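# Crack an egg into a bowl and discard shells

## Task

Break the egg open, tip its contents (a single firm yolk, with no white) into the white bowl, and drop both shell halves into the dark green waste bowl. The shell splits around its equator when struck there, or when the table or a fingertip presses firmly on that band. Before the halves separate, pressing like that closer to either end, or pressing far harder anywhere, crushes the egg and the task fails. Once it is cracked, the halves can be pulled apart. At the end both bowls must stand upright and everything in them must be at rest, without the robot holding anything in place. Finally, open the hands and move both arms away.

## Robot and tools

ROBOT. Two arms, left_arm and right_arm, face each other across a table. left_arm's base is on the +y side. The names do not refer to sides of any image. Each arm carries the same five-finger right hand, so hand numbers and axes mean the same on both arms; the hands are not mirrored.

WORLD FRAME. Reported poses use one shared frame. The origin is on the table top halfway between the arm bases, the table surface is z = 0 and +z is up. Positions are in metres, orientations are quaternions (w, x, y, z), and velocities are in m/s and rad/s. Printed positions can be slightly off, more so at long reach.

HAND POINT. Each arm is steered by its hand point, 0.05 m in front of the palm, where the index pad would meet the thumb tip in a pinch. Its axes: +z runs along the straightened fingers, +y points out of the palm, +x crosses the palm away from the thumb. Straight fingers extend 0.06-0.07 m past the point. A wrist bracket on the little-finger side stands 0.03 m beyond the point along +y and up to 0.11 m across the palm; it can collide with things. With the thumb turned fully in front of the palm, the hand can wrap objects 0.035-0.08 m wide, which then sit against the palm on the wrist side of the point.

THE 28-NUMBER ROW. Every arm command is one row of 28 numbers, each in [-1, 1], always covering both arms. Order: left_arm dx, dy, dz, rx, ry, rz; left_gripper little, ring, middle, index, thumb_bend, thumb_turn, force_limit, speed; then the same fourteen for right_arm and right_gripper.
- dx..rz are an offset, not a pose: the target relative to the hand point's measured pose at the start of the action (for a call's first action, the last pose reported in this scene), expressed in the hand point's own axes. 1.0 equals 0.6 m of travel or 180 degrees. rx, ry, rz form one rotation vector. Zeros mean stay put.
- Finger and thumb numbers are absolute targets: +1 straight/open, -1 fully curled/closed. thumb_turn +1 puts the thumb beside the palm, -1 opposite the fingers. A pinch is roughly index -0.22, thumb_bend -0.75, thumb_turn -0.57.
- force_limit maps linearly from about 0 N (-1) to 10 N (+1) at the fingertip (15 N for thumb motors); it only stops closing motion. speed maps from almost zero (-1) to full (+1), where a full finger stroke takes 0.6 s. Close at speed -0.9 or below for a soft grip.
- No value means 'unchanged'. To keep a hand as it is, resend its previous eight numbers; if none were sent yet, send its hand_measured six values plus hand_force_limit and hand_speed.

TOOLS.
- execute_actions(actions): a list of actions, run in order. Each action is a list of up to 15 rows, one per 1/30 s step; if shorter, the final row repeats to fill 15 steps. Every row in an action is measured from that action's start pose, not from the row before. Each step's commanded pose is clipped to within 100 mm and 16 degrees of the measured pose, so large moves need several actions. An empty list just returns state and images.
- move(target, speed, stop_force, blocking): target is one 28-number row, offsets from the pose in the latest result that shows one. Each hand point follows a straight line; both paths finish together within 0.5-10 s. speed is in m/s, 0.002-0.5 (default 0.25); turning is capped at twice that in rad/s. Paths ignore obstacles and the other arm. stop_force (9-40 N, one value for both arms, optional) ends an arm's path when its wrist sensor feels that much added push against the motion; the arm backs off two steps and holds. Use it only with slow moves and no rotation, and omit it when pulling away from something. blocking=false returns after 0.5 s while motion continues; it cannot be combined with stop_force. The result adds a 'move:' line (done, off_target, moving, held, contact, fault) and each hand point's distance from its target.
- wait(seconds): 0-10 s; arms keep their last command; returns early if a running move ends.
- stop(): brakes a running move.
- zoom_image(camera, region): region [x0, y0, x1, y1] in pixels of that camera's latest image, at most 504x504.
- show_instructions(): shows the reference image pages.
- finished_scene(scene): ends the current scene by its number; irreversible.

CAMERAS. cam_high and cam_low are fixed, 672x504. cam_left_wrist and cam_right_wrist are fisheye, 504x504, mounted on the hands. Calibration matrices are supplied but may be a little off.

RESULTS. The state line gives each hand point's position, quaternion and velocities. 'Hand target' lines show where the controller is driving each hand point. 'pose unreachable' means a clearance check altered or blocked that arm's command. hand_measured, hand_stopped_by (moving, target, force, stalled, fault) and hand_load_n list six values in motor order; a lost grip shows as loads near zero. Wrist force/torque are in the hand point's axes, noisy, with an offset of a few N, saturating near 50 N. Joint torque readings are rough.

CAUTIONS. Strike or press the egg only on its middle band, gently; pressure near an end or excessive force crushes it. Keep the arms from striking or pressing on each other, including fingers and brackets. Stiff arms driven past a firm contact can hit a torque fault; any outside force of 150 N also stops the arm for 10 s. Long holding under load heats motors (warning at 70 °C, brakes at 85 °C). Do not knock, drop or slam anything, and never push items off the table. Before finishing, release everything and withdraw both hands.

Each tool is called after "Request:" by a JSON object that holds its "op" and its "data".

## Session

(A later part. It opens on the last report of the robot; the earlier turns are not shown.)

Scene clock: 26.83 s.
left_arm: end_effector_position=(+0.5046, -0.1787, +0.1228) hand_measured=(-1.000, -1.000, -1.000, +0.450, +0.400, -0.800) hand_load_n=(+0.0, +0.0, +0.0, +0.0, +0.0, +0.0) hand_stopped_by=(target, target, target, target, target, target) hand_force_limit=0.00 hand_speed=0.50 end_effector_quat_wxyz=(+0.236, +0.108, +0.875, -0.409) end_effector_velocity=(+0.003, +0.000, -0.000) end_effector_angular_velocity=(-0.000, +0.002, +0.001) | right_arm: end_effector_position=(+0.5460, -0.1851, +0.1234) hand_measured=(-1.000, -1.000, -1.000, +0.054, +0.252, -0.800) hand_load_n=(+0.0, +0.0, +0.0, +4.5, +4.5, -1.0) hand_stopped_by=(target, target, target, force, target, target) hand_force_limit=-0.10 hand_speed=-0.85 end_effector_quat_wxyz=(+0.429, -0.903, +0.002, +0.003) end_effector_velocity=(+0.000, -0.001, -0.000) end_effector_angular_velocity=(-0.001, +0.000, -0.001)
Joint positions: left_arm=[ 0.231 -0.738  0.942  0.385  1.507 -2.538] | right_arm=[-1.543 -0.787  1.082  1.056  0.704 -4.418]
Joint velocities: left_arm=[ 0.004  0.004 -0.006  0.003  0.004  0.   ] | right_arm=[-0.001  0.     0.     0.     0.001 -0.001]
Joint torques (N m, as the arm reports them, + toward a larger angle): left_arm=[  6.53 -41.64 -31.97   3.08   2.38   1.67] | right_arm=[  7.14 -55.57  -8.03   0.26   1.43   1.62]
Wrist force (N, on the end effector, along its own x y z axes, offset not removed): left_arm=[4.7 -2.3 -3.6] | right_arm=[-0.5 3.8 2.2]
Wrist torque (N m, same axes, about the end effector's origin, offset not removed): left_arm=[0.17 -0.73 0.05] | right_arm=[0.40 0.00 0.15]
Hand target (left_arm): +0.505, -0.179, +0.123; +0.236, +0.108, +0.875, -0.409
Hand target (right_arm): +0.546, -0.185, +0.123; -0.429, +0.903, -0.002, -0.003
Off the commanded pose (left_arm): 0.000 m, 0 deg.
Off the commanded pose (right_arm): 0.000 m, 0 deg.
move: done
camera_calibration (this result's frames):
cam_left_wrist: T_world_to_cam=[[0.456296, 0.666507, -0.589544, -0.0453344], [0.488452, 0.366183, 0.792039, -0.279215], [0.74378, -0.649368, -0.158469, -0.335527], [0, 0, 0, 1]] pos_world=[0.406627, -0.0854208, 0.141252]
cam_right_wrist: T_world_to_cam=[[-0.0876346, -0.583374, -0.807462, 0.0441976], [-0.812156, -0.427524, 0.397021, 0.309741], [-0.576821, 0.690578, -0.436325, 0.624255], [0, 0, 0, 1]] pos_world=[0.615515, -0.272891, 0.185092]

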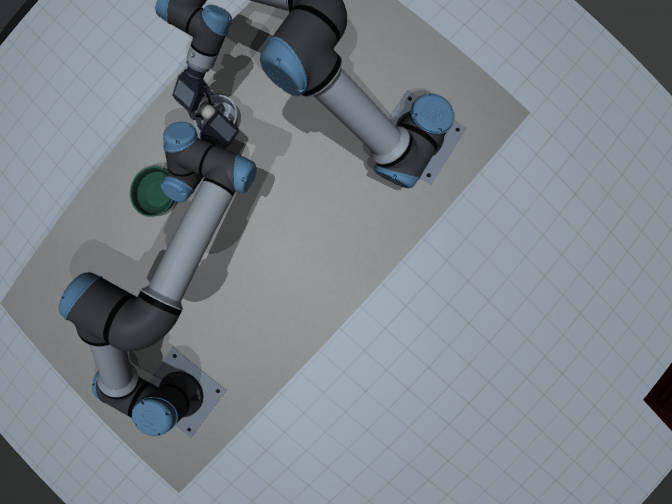

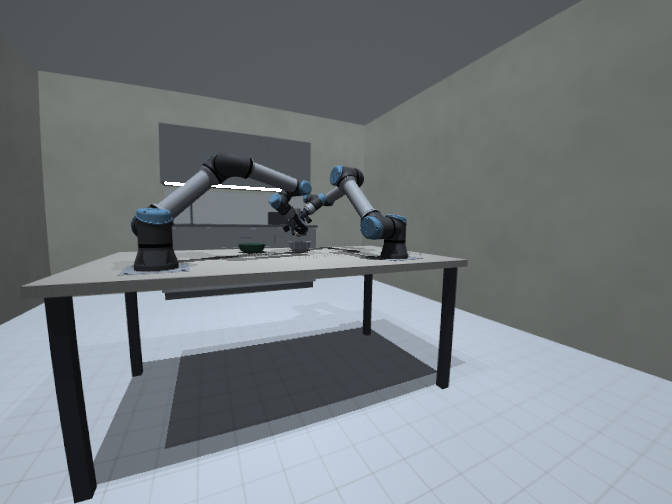

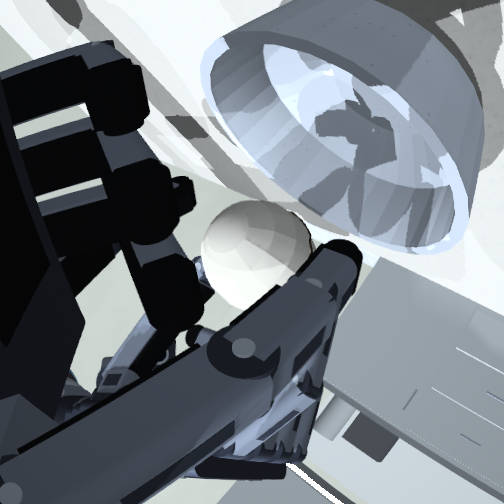

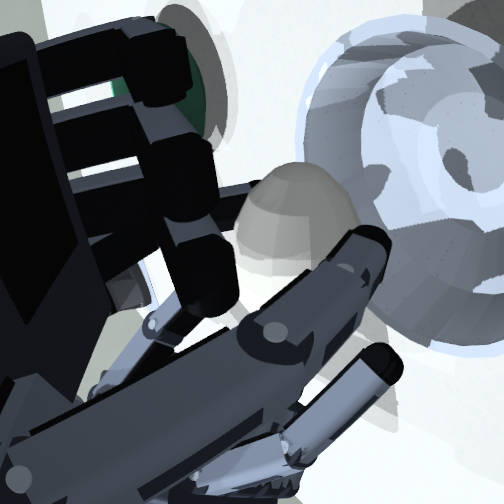

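Request:
{"op": "move", "data": {"target": [-0.02,0.009,0.0075,0,0,0,-1,-1,-1,0.45,0.4,-0.8,0,0.5,0,0,0,0,0,0,-1,-1,-1,-0.12,0.25,-0.8,-0.1,-0.85], "speed": 0.02, "stop_force": 9}}

Request:
{"op": "zoom_image", "data": {"camera": "cam_high", "region": [170,70,260,160]}}

Scene clock: 27.93 s.
left_arm: end_effector_position=(+0.5182, -0.1786, +0.1227) hand_measured=(-1.000, -1.000, -1.000, +0.450, +0.400, -0.800) hand_load_n=(+0.0, +0.0, +0.0, +0.0, +0.0, +0.0) hand_stopped_by=(target, target, target, target, target, target) hand_force_limit=0.00 hand_speed=0.50 end_effector_quat_wxyz=(+0.236, +0.108, +0.875, -0.409) end_effector_velocity=(+0.002, +0.000, -0.001) end_effector_angular_velocity=(+0.003, +0.002, -0.001) | right_arm: end_effector_position=(+0.5460, -0.1851, +0.1234) hand_measured=(-1.000, -1.000, -1.000, +0.054, +0.252, -0.800) hand_load_n=(+0.0, +0.0, +0.0, +4.5, +4.5, -1.0) hand_stopped_by=(target, target, target, force, target, target) hand_force_limit=-0.10 hand_speed=-0.85 end_effector_quat_wxyz=(+0.429, -0.903, +0.002, +0.003) end_effector_velocity=(-0.000, +0.000, +0.001) end_effector_angular_velocity=(+0.000, -0.000, +0.000)
Joint positions: left_arm=[ 0.251 -0.718  0.905  0.401  1.524 -2.527] | right_arm=[-1.543 -0.787  1.082  1.056  0.704 -4.418]
Joint velocities: left_arm=[ 0.003  0.005 -0.007  0.006  0.004  0.002] | right_arm=[ 0.    -0.001  0.     0.    -0.     0.   ]
Joint torques (N m, as the arm reports them, + toward a larger angle): left_arm=[  9.   -44.03 -35.49   2.91   2.16   1.35] | right_arm=[  7.54 -55.85  -8.02   0.3    1.57   1.54]
Wrist force (N, on the end effector, along its own x y z axes, offset not removed): left_arm=[0.7 0.3 -4.7] | right_arm=[-0.6 3.7 2.1]
Wrist torque (N m, same axes, about the end effector's origin, offset not removed): left_arm=[0.42 0.11 0.06] | right_arm=[0.44 0.01 0.13]
Hand target (left_arm): +0.519, -0.179, +0.123; +0.236, +0.108, +0.875, -0.409
Hand target (right_arm): +0.546, -0.185, +0.123; -0.429, +0.903, -0.002, -0.003
Off the commanded pose (left_arm): 0.000 m, 0 deg.
Off the commanded pose (right_arm): 0.000 m, 0 deg.
move: done
camera_calibration (this result's frames):
cam_left_wrist: T_world_to_cam=[[0.456326, 0.666483, -0.589548, -0.0516494], [0.488403, 0.366222, 0.79205, -0.285799], [0.743793, -0.64937, -0.158396, -0.345607], [0, 0, 0, 1]] pos_world=[0.420215, -0.0853376, 0.141175]
cam_right_wrist: T_world_to_cam=[[-0.0876346, -0.583374, -0.807462, 0.0441974], [-0.812156, -0.427524, 0.397021, 0.309741], [-0.576821, 0.690578, -0.436325, 0.624255], [0, 0, 0, 1]] pos_world=[0.615515, -0.272891, 0.185092]

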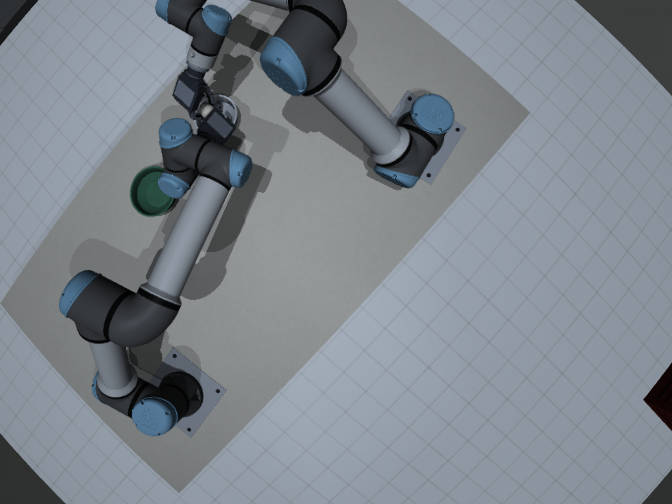

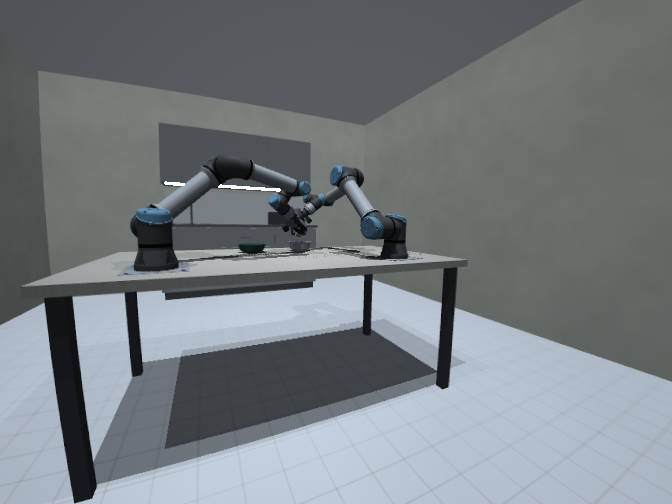

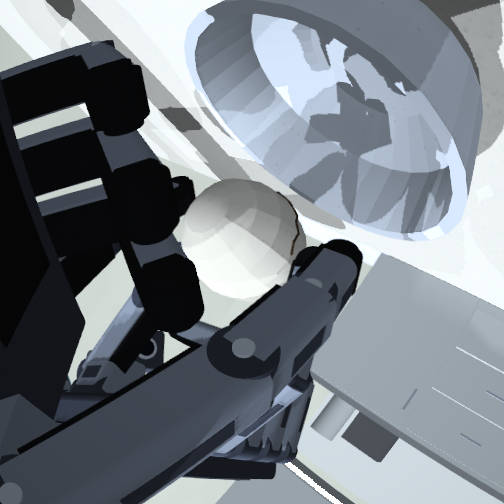

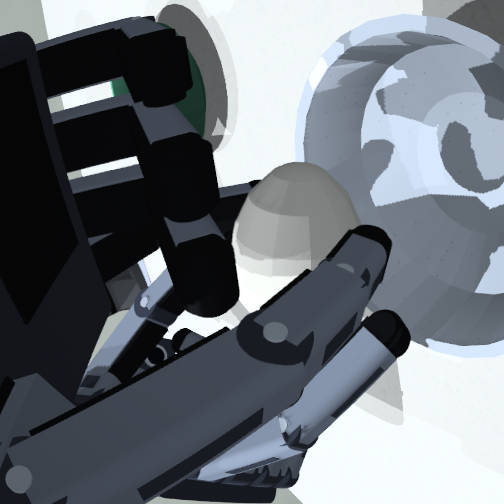

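Region (170, 70, 260, 160) of cam_high's 672x504 image, scaled by 5.600, with more detail than that image has.

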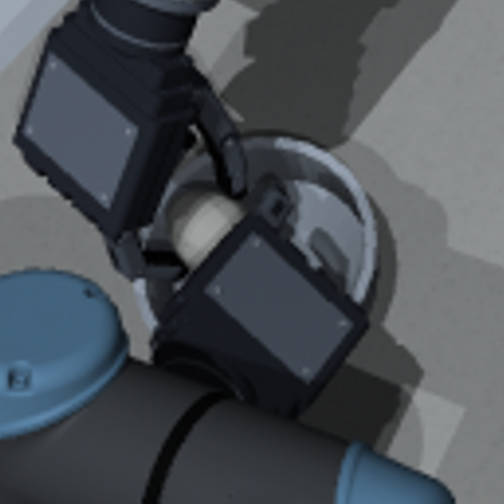

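Request:
{"op": "move", "data": {"target": [-0.005,-0.013,0.002,0,0,0,-1,-1,-1,0.3,0.25,-0.8,-0.8,-0.85,0,0,0,0,0,0,-1,-1,-1,-0.12,0.25,-0.8,-0.1,-0.85], "speed": 0.02}}

Scene clock: 29.27 s.
left_arm: end_effector_position=(+0.5182, -0.1845, +0.1287) hand_measured=(-1.000, -1.000, -1.000, +0.300, +0.250, -0.800) hand_load_n=(+0.0, +0.0, +0.0, +0.0, +0.0, +0.0) hand_stopped_by=(target, target, target, target, target, target) hand_force_limit=-0.80 hand_speed=-0.85 end_effector_quat_wxyz=(+0.236, +0.108, +0.875, -0.409) end_effector_velocity=(-0.000, +0.000, -0.001) end_effector_angular_velocity=(+0.001, +0.000, -0.001) | right_arm: end_effector_position=(+0.5460, -0.1851, +0.1234) hand_measured=(-1.000, -1.000, -1.000, +0.054, +0.252, -0.800) hand_load_n=(+0.0, +0.0, +0.0, +4.5, +4.5, -1.0) hand_stopped_by=(target, target, target, force, target, target) hand_force_limit=-0.10 hand_speed=-0.85 end_effector_quat_wxyz=(+0.429, -0.903, +0.002, +0.003) end_effector_velocity=(+0.000, -0.000, +0.000) end_effector_angular_velocity=(+0.001, -0.001, -0.001)
Joint positions: left_arm=[ 0.248 -0.705  0.867  0.427  1.521 -2.529] | right_arm=[-1.543 -0.787  1.082  1.056  0.704 -4.418]
Joint velocities: left_arm=[ 0.     0.     0.001 -0.     0.001  0.001] | right_arm=[-0.001 -0.001  0.001 -0.001 -0.001  0.   ]
Joint torques (N m, as the arm reports them, + toward a larger angle): left_arm=[ -6.67 -42.4  -33.92   2.9   -2.35  -1.45] | right_arm=[  7.66 -55.46  -8.37   0.33   1.53   1.55]
Wrist force (N, on the end effector, along its own x y z axes, offset not removed): left_arm=[-1.7 2.3 -3.1] | right_arm=[-1.7 1.8 4.1]
Wrist torque (N m, same axes, about the end effector's origin, offset not removed): left_arm=[0.56 0.31 -0.37] | right_arm=[0.08 0.21 0.00]
Hand target (left_arm): +0.518, -0.185, +0.129; +0.236, +0.108, +0.875, -0.409
Hand target (right_arm): +0.546, -0.185, +0.123; -0.429, +0.903, -0.002, -0.003
Off the commanded pose (left_arm): 0.000 m, 0 deg.
Off the commanded pose (right_arm): 0.000 m, 0 deg.
move: done
camera_calibration (this result's frames):
cam_left_wrist: T_world_to_cam=[[0.456325, 0.666481, -0.589552, -0.0441672], [0.488405, 0.366225, 0.792048, -0.288383], [0.743793, -0.649371, -0.158395, -0.348497], [0, 0, 0, 1]] pos_world=[0.420212, -0.0912543, 0.147174]
cam_right_wrist: T_world_to_cam=[[-0.0876346, -0.583374, -0.807462, 0.0441975], [-0.812156, -0.427524, 0.397021, 0.309741], [-0.576821, 0.690578, -0.436325, 0.624255], [0, 0, 0, 1]] pos_world=[0.615515, -0.272891, 0.185092]

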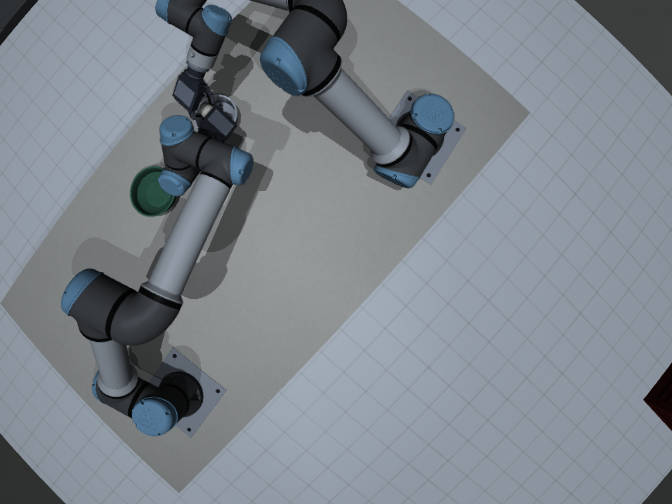

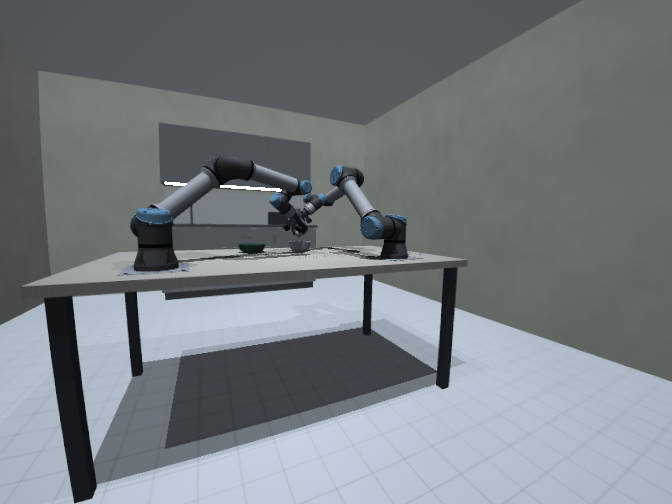

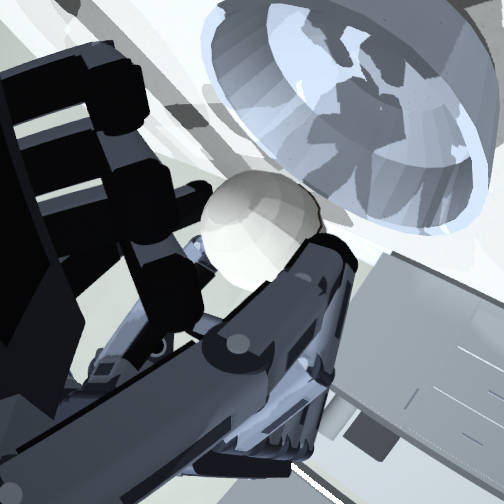

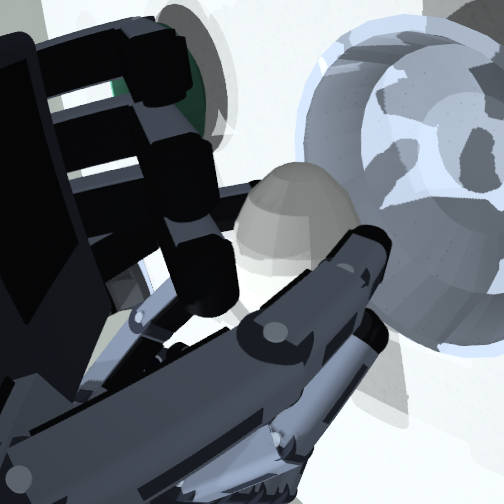

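Request:
{"op": "move", "data": {"target": [0,0,0,0,0,0,-1,-1,-1,-0.15,-0.05,-0.8,-0.88,-0.9,0,0,0,0,0,0,-1,-1,-1,-0.12,0.25,-0.8,-0.1,-0.85]}}

Scene clock: 31.70 s.
left_arm: end_effector_position=(+0.5182, -0.1846, +0.1287) hand_measured=(-1.000, -1.000, -1.000, +0.234, +0.028, -0.800) hand_load_n=(+0.0, +0.0, -0.5, +1.0, +1.0, +0.5) hand_stopped_by=(target, target, target, force, force, target) hand_force_limit=-0.88 hand_speed=-0.90 end_effector_quat_wxyz=(+0.236, +0.108, +0.875, -0.409) end_effector_velocity=(-0.002, -0.002, +0.000) end_effector_angular_velocity=(-0.002, -0.000, -0.003) | right_arm: end_effector_position=(+0.5460, -0.1851, +0.1234) hand_measured=(-1.000, -1.000, -1.000, +0.054, +0.252, -0.800) hand_load_n=(+0.0, +0.0, +0.0, +5.5, +4.0, -0.5) hand_stopped_by=(target, target, target, force, target, target) hand_force_limit=-0.10 hand_speed=-0.85 end_effector_quat_wxyz=(+0.429, -0.903, +0.002, +0.003) end_effector_velocity=(+0.000, -0.000, -0.000) end_effector_angular_velocity=(-0.001, +0.000, -0.001)
Joint positions: left_arm=[ 0.248 -0.705  0.867  0.427  1.521 -2.529] | right_arm=[-1.543 -0.787  1.082  1.056  0.704 -4.418]
Joint velocities: left_arm=[-0.003 -0.    -0.    -0.002  0.    -0.   ] | right_arm=[-0.001  0.     0.    -0.     0.001 -0.   ]
Joint torques (N m, as the arm reports them, + toward a larger angle): left_arm=[ -1.83 -50.04 -15.31  -1.35  -2.06  -1.18] | right_arm=[  3.86 -55.94  -7.57   0.93   1.53   1.28]
Wrist force (N, on the end effector, along its own x y z axes, offset not removed): left_arm=[3.5 -0.4 -2.4] | right_arm=[-2.6 -1.5 -0.4]
Wrist torque (N m, same axes, about the end effector's origin, offset not removed): left_arm=[0.25 -0.49 0.23] | right_arm=[-0.04 0.50 -0.24]
Hand target (left_arm): +0.518, -0.185, +0.129; +0.236, +0.108, +0.875, -0.409
Hand target (right_arm): +0.546, -0.185, +0.123; -0.429, +0.903, -0.002, -0.003
Off the commanded pose (left_arm): 0.000 m, 0 deg.
Off the commanded pose (right_arm): 0.000 m, 0 deg.
move: done
camera_calibration (this result's frames):
cam_left_wrist: T_world_to_cam=[[0.456328, 0.66648, -0.589551, -0.0441617], [0.488408, 0.366221, 0.792048, -0.288383], [0.74379, -0.649375, -0.158397, -0.348496], [0, 0, 0, 1]] pos_world=[0.420209, -0.0912597, 0.147177]
cam_right_wrist: T_world_to_cam=[[-0.0876268, -0.583374, -0.807463, 0.0441961], [-0.812153, -0.427532, 0.397019, 0.309738], [-0.576827, 0.690573, -0.436326, 0.624251], [0, 0, 0, 1]] pos_world=[0.615512, -0.272885, 0.185092]

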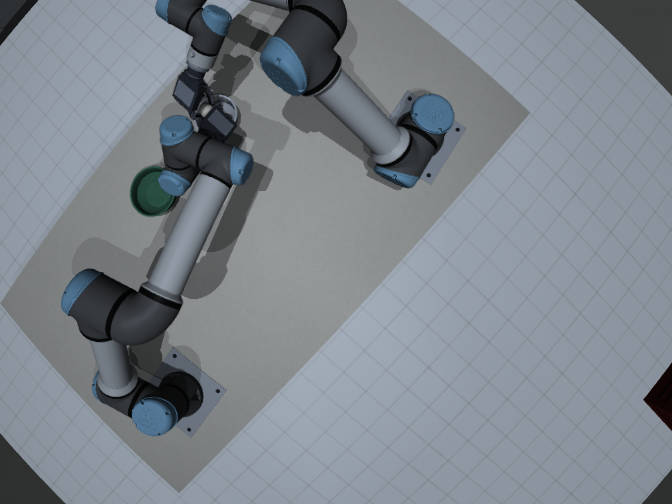

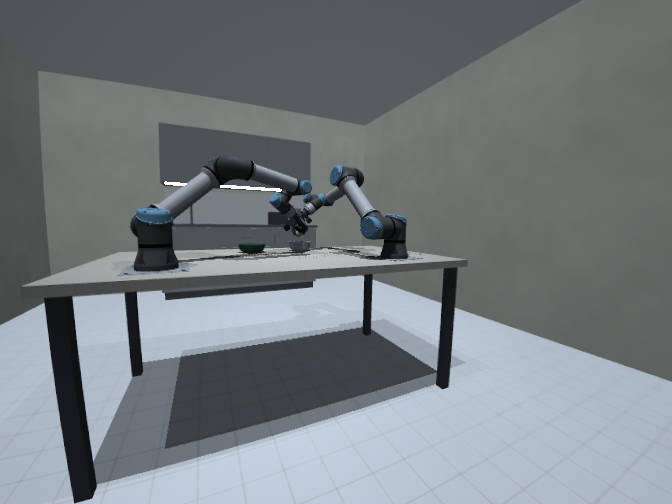

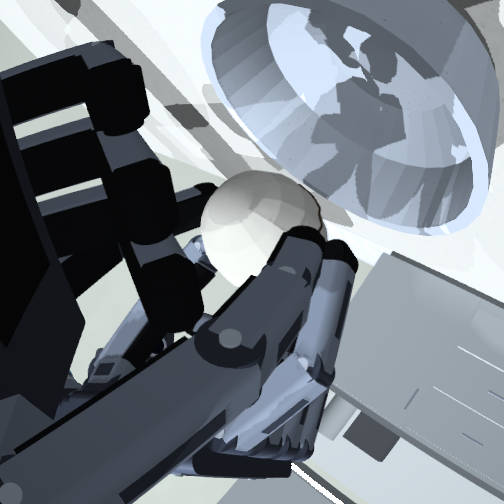

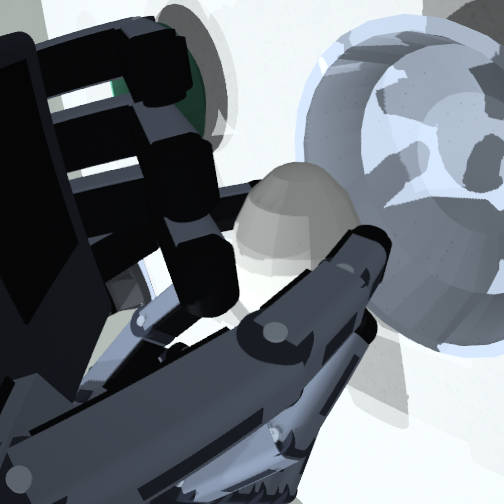

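Request:
{"op": "execute_actions", "data": {"actions": [[[0,0,0,0,0,0,-1,-1,-1,-0.17,-0.05,-0.8,-0.3,-0.9,0,0,0,0,0,0,-1,-1,-1,-0.12,0.25,-0.8,-0.1,-0.85]]]}}

Request:
{"op": "move", "data": {"target": [0.026,-0.0115,-0.0096,0,0,0,-1,-1,-1,-0.17,-0.05,-0.8,-0.3,-0.9,0.02,0,0,0,0,0,-1,-1,-1,-0.12,0.25,-0.8,-0.1,-0.85], "speed": 0.015}}

Request:
{"op": "zoom_image", "data": {"camera": "cam_high", "region": [170,70,260,160]}}

Scene clock: 32.53 s.
left_arm: end_effector_position=(+0.5182, -0.1846, +0.1287) hand_measured=(-1.000, -1.000, -1.000, +0.168, +0.028, -0.800) hand_load_n=(+0.0, +0.0, -0.5, +0.0, +1.0, +0.5) hand_stopped_by=(target, target, target, moving, force, target) hand_force_limit=-0.30 hand_speed=-0.90 end_effector_quat_wxyz=(+0.236, +0.108, +0.875, -0.409) end_effector_velocity=(-0.001, -0.000, -0.000) end_effector_angular_velocity=(+0.001, +0.001, -0.003) | right_arm: end_effector_position=(+0.5460, -0.1851, +0.1234) hand_measured=(-1.000, -1.000, -1.000, +0.054, +0.252, -0.800) hand_load_n=(+0.0, +0.0, +0.0, +4.5, +4.5, -1.0) hand_stopped_by=(target, target, target, force, target, target) hand_force_limit=-0.10 hand_speed=-0.85 end_effector_quat_wxyz=(+0.429, -0.903, +0.002, +0.003) end_effector_velocity=(-0.000, +0.000, -0.000) end_effector_angular_velocity=(+0.000, +0.001, +0.001)
Joint positions: left_arm=[ 0.248 -0.705  0.867  0.427  1.521 -2.529] | right_arm=[-1.543 -0.787  1.082  1.056  0.704 -4.418]
Joint velocities: left_arm=[-0.001  0.    -0.     0.001  0.002  0.001] | right_arm=[ 0.001  0.001  0.    -0.001 -0.001  0.   ]
Joint torques (N m, as the arm reports them, + toward a larger angle): left_arm=[ -1.86 -50.66 -12.23  -1.97  -1.93  -1.14] | right_arm=[  3.92 -55.65  -7.83   0.94   1.43   1.29]
Wrist force (N, on the end effector, along its own x y z axes, offset not removed): left_arm=[-0.5 1.5 -1.6] | right_arm=[1.9 2.2 3.4]
Wrist torque (N m, same axes, about the end effector's origin, offset not removed): left_arm=[0.37 0.21 0.03] | right_arm=[0.10 -0.53 0.15]
Hand target (left_arm): +0.518, -0.185, +0.129; +0.236, +0.108, +0.875, -0.409
Hand target (right_arm): +0.546, -0.185, +0.123; -0.429, +0.903, -0.002, -0.003
Off the commanded pose (left_arm): 0.000 m, 0 deg.
Off the commanded pose (right_arm): 0.000 m, 0 deg.
camera_calibration (this result's frames):
cam_left_wrist: T_world_to_cam=[[0.456327, 0.666479, -0.589551, -0.0441616], [0.488408, 0.366221, 0.792048, -0.288384], [0.743789, -0.649375, -0.158397, -0.348496], [0, 0, 0, 1]] pos_world=[0.420209, -0.0912596, 0.147177]
cam_right_wrist: T_world_to_cam=[[-0.0876264, -0.583377, -0.807461, 0.0441945], [-0.812154, -0.42753, 0.397019, 0.309738], [-0.576826, 0.690572, -0.436329, 0.624251], [0, 0, 0, 1]] pos_world=[0.615512, -0.272886, 0.185092]

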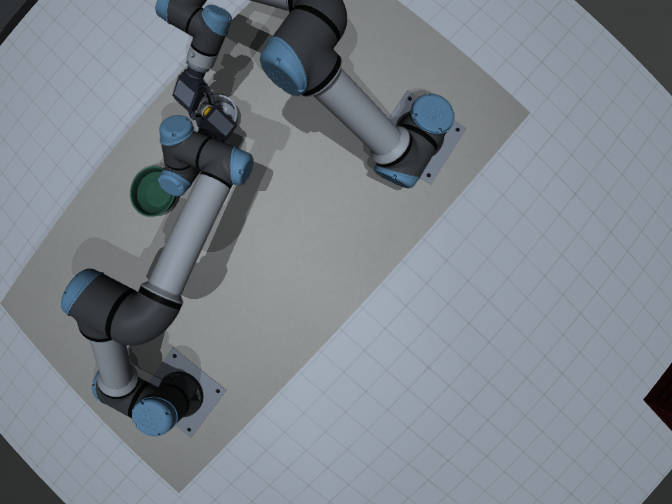

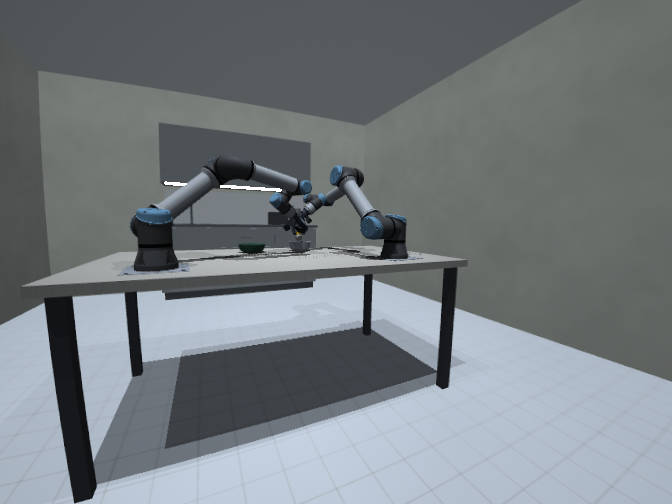

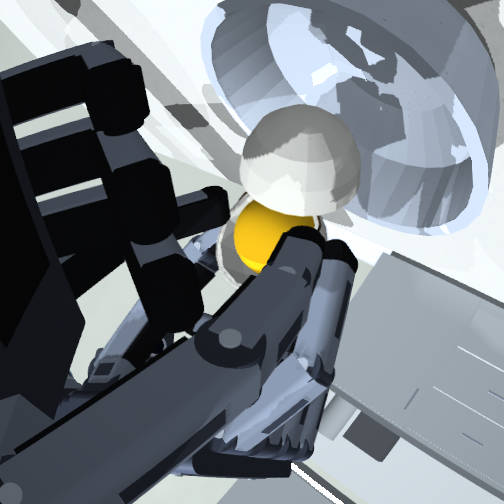

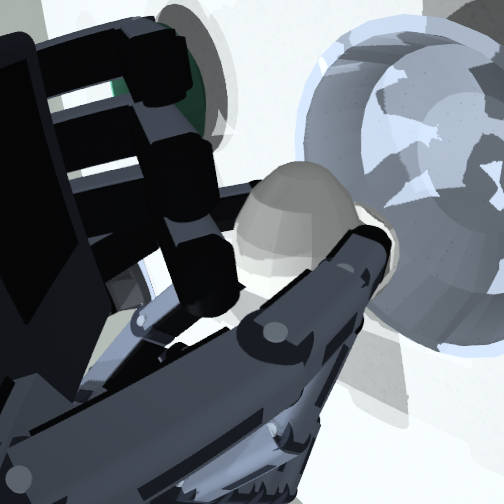

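Scene clock: 34.70 s.
left_arm: end_effector_position=(+0.5002, -0.1846, +0.1287) hand_measured=(-1.000, -1.000, -1.000, -0.170, +0.028, -0.800) hand_load_n=(+0.0, +0.0, -0.5, +0.0, +1.0, +0.5) hand_stopped_by=(target, target, target, target, force, target) hand_force_limit=-0.30 hand_speed=-0.90 end_effector_quat_wxyz=(+0.236, +0.108, +0.875, -0.409) end_effector_velocity=(-0.002, -0.001, +0.000) end_effector_angular_velocity=(-0.000, +0.001, -0.002) | right_arm: end_effector_position=(+0.5580, -0.1851, +0.1233) hand_measured=(-1.000, -1.000, -1.000, +0.054, +0.252, -0.800) hand_load_n=(+0.0, +0.0, +0.0, +4.5, +4.5, -1.0) hand_stopped_by=(target, target, target, force, target, target) hand_force_limit=-0.10 hand_speed=-0.85 end_effector_quat_wxyz=(+0.429, -0.903, +0.002, +0.003) end_effector_velocity=(-0.001, +0.000, -0.000) end_effector_angular_velocity=(-0.000, +0.001, +0.001)
Joint positions: left_arm=[ 0.221 -0.733  0.917  0.405  1.499 -2.543] | right_arm=[-1.547 -0.757  1.029  1.083  0.703 -4.424]
Joint velocities: left_arm=[-0.002 -0.001  0.     0.     0.001 -0.001] | right_arm=[ 0.001  0.     0.001 -0.    -0.    -0.   ]
Joint torques (N m, as the arm reports them, + toward a larger angle): left_arm=[ -6.96 -55.9   -7.47  -2.79  -2.31  -1.4 ] | right_arm=[ -5.77 -35.33 -25.72   4.73  -4.2   -1.78]
Wrist force (N, on the end effector, along its own x y z axes, offset not removed): left_arm=[7.2 0.7 -0.9] | right_arm=[-2.8 -0.1 3.7]
Wrist torque (N m, same axes, about the end effector's origin, offset not removed): left_arm=[0.29 -1.13 0.40] | right_arm=[-0.20 0.31 -0.25]
Hand target (left_arm): +0.500, -0.185, +0.129; +0.236, +0.108, +0.875, -0.409
Hand target (right_arm): +0.558, -0.185, +0.123; -0.429, +0.903, -0.002, -0.003
Off the commanded pose (left_arm): 0.000 m, 0 deg.
Off the commanded pose (right_arm): 0.000 m, 0 deg.
move: done
camera_calibration (this result's frames):
cam_left_wrist: T_world_to_cam=[[0.456304, 0.666481, -0.589567, -0.035889], [0.488439, 0.366219, 0.79203, -0.279533], [0.743784, -0.649374, -0.158428, -0.335151], [0, 0, 0, 1]] pos_world=[0.402191, -0.0913486, 0.147142]
cam_right_wrist: T_world_to_cam=[[-0.0876247, -0.583384, -0.807456, 0.0451375], [-0.812157, -0.427524, 0.397019, 0.319506], [-0.576821, 0.69057, -0.436338, 0.631137], [0, 0, 0, 1]] pos_world=[0.627497, -0.272915, 0.184985]

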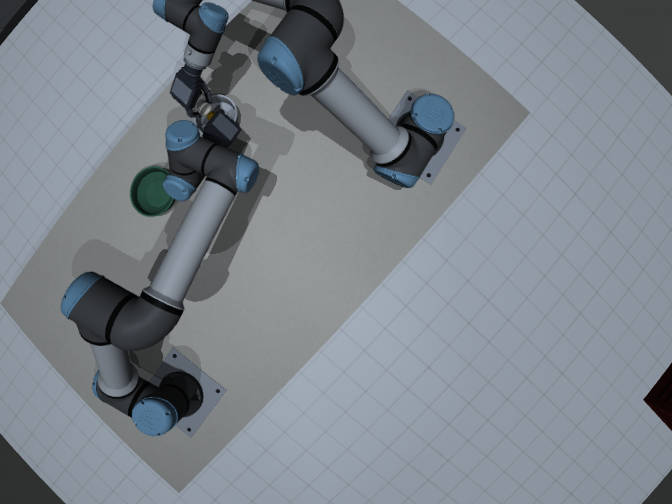

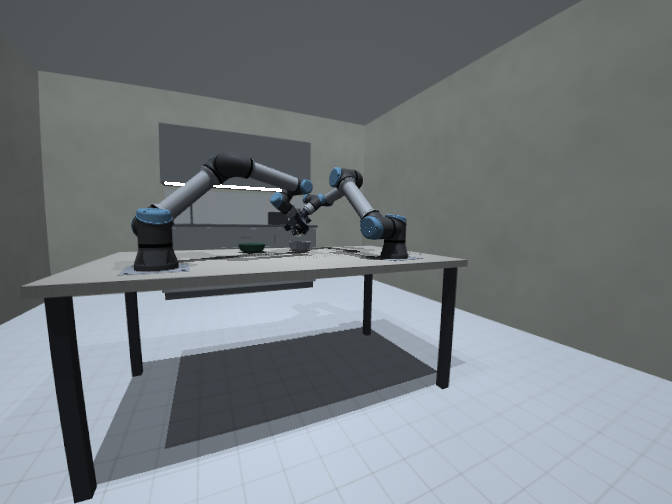

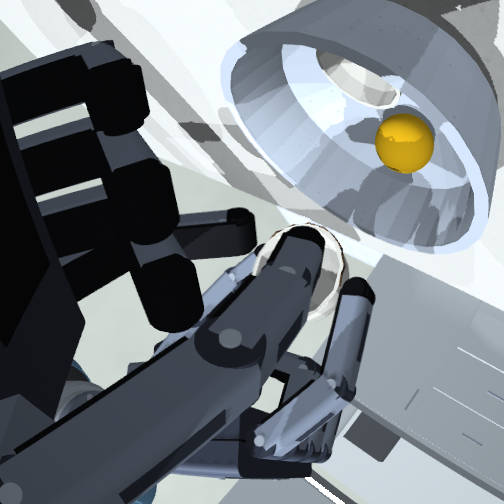

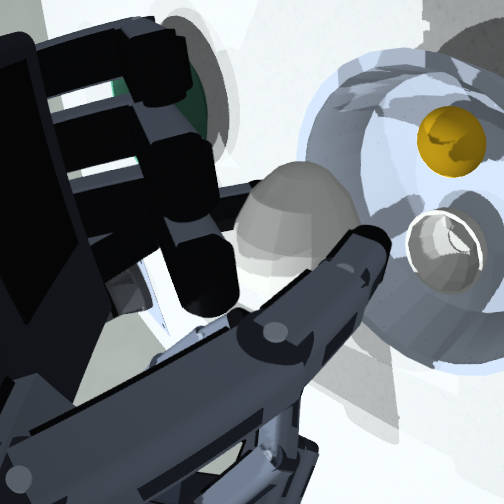

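Region (170, 70, 260, 160) of cam_high's 672x504 image, scaled by 5.600, with more detail than that image has.

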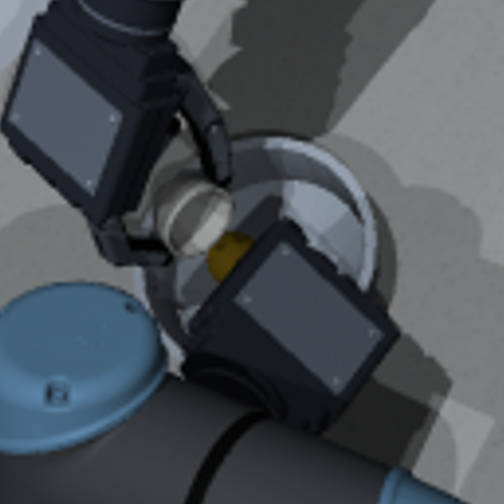

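Request:
{"op": "execute_actions", "data": {"actions": []}}

Scene clock: 35.00 s.
left_arm: end_effector_position=(+0.5002, -0.1846, +0.1287) hand_measured=(-1.000, -1.000, -1.000, -0.170, +0.028, -0.800) hand_load_n=(+0.0, +0.0, -0.5, +0.0, +1.0, +0.5) hand_stopped_by=(target, target, target, target, force, target) hand_force_limit=-0.30 hand_speed=-0.90 end_effector_quat_wxyz=(+0.236, +0.108, +0.875, -0.409) end_effector_velocity=(+0.001, +0.000, +0.000) end_effector_angular_velocity=(-0.000, +0.001, -0.000) | right_arm: end_effector_position=(+0.5580, -0.1851, +0.1233) hand_measured=(-1.000, -1.000, -1.000, +0.054, +0.252, -0.800) hand_load_n=(+0.0, +0.0, +0.0, +4.5, +4.5, -1.0) hand_stopped_by=(target, target, target, force, target, target) hand_force_limit=-0.10 hand_speed=-0.85 end_effector_quat_wxyz=(+0.429, -0.903, +0.002, +0.003) end_effector_velocity=(-0.000, +0.000, +0.001) end_effector_angular_velocity=(+0.000, -0.001, +0.000)
Joint positions: left_arm=[ 0.221 -0.733  0.917  0.405  1.499 -2.543] | right_arm=[-1.547 -0.757  1.029  1.083  0.703 -4.424]
Joint velocities: left_arm=[ 0.001 -0.    -0.     0.     0.002  0.   ] | right_arm=[ 0.    -0.002  0.    -0.     0.     0.001]
Joint torques (N m, as the arm reports them, + toward a larger angle): left_arm=[ -6.91 -55.44  -7.58  -2.82  -2.38  -1.51] | right_arm=[ -5.74 -35.14 -26.03   4.64  -4.13  -1.79]
Wrist force (N, on the end effector, along its own x y z axes, offset not removed): left_arm=[0.6 3.6 -2.6] | right_arm=[-2.9 2.3 -0.1]
Wrist torque (N m, same axes, about the end effector's origin, offset not removed): left_arm=[0.67 -0.32 0.06] | right_arm=[0.34 0.39 -0.15]
Hand target (left_arm): +0.500, -0.185, +0.129; +0.236, +0.108, +0.875, -0.409
Hand target (right_arm): +0.558, -0.185, +0.123; -0.429, +0.903, -0.002, -0.003
Off the commanded pose (left_arm): 0.000 m, 0 deg.
Off the commanded pose (right_arm): 0.000 m, 0 deg.
camera_calibration (this result's frames):
cam_left_wrist: T_world_to_cam=[[0.456304, 0.666481, -0.589567, -0.0358885], [0.488439, 0.366219, 0.79203, -0.279533], [0.743784, -0.649374, -0.158428, -0.33515], [0, 0, 0, 1]] pos_world=[0.40219, -0.0913486, 0.147142]
cam_right_wrist: T_world_to_cam=[[-0.0876245, -0.583384, -0.807456, 0.0451375], [-0.812157, -0.427524, 0.397019, 0.319506], [-0.576821, 0.69057, -0.436338, 0.631137], [0, 0, 0, 1]] pos_world=[0.627498, -0.272915, 0.184985]

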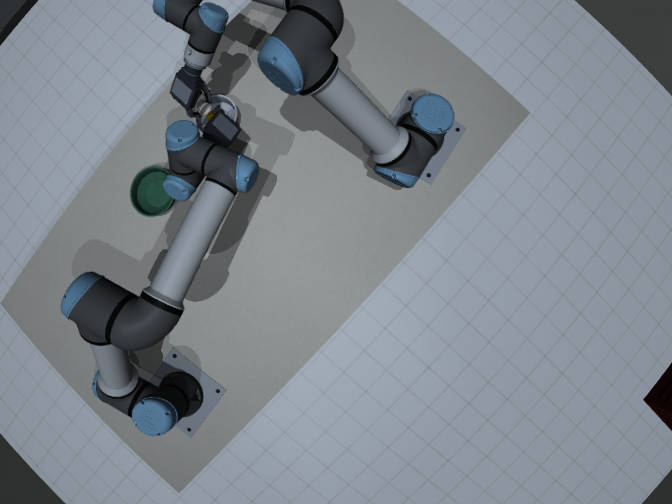

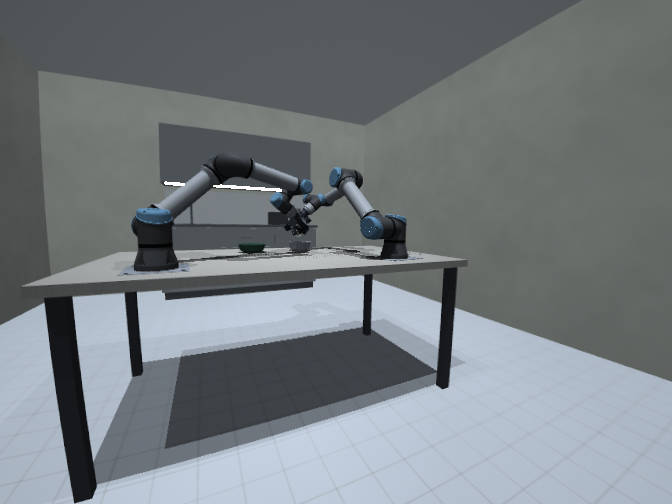

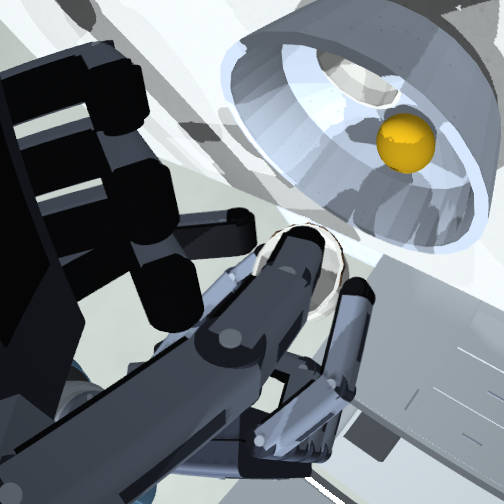

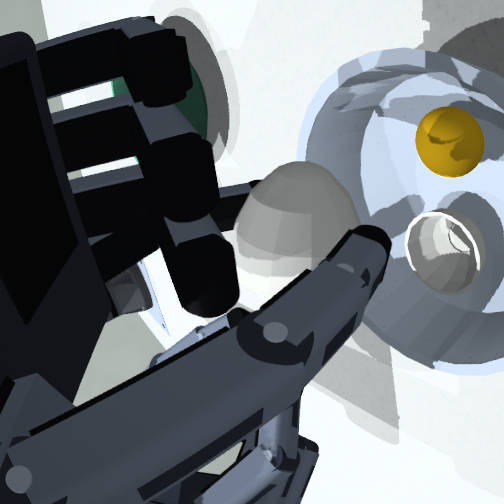

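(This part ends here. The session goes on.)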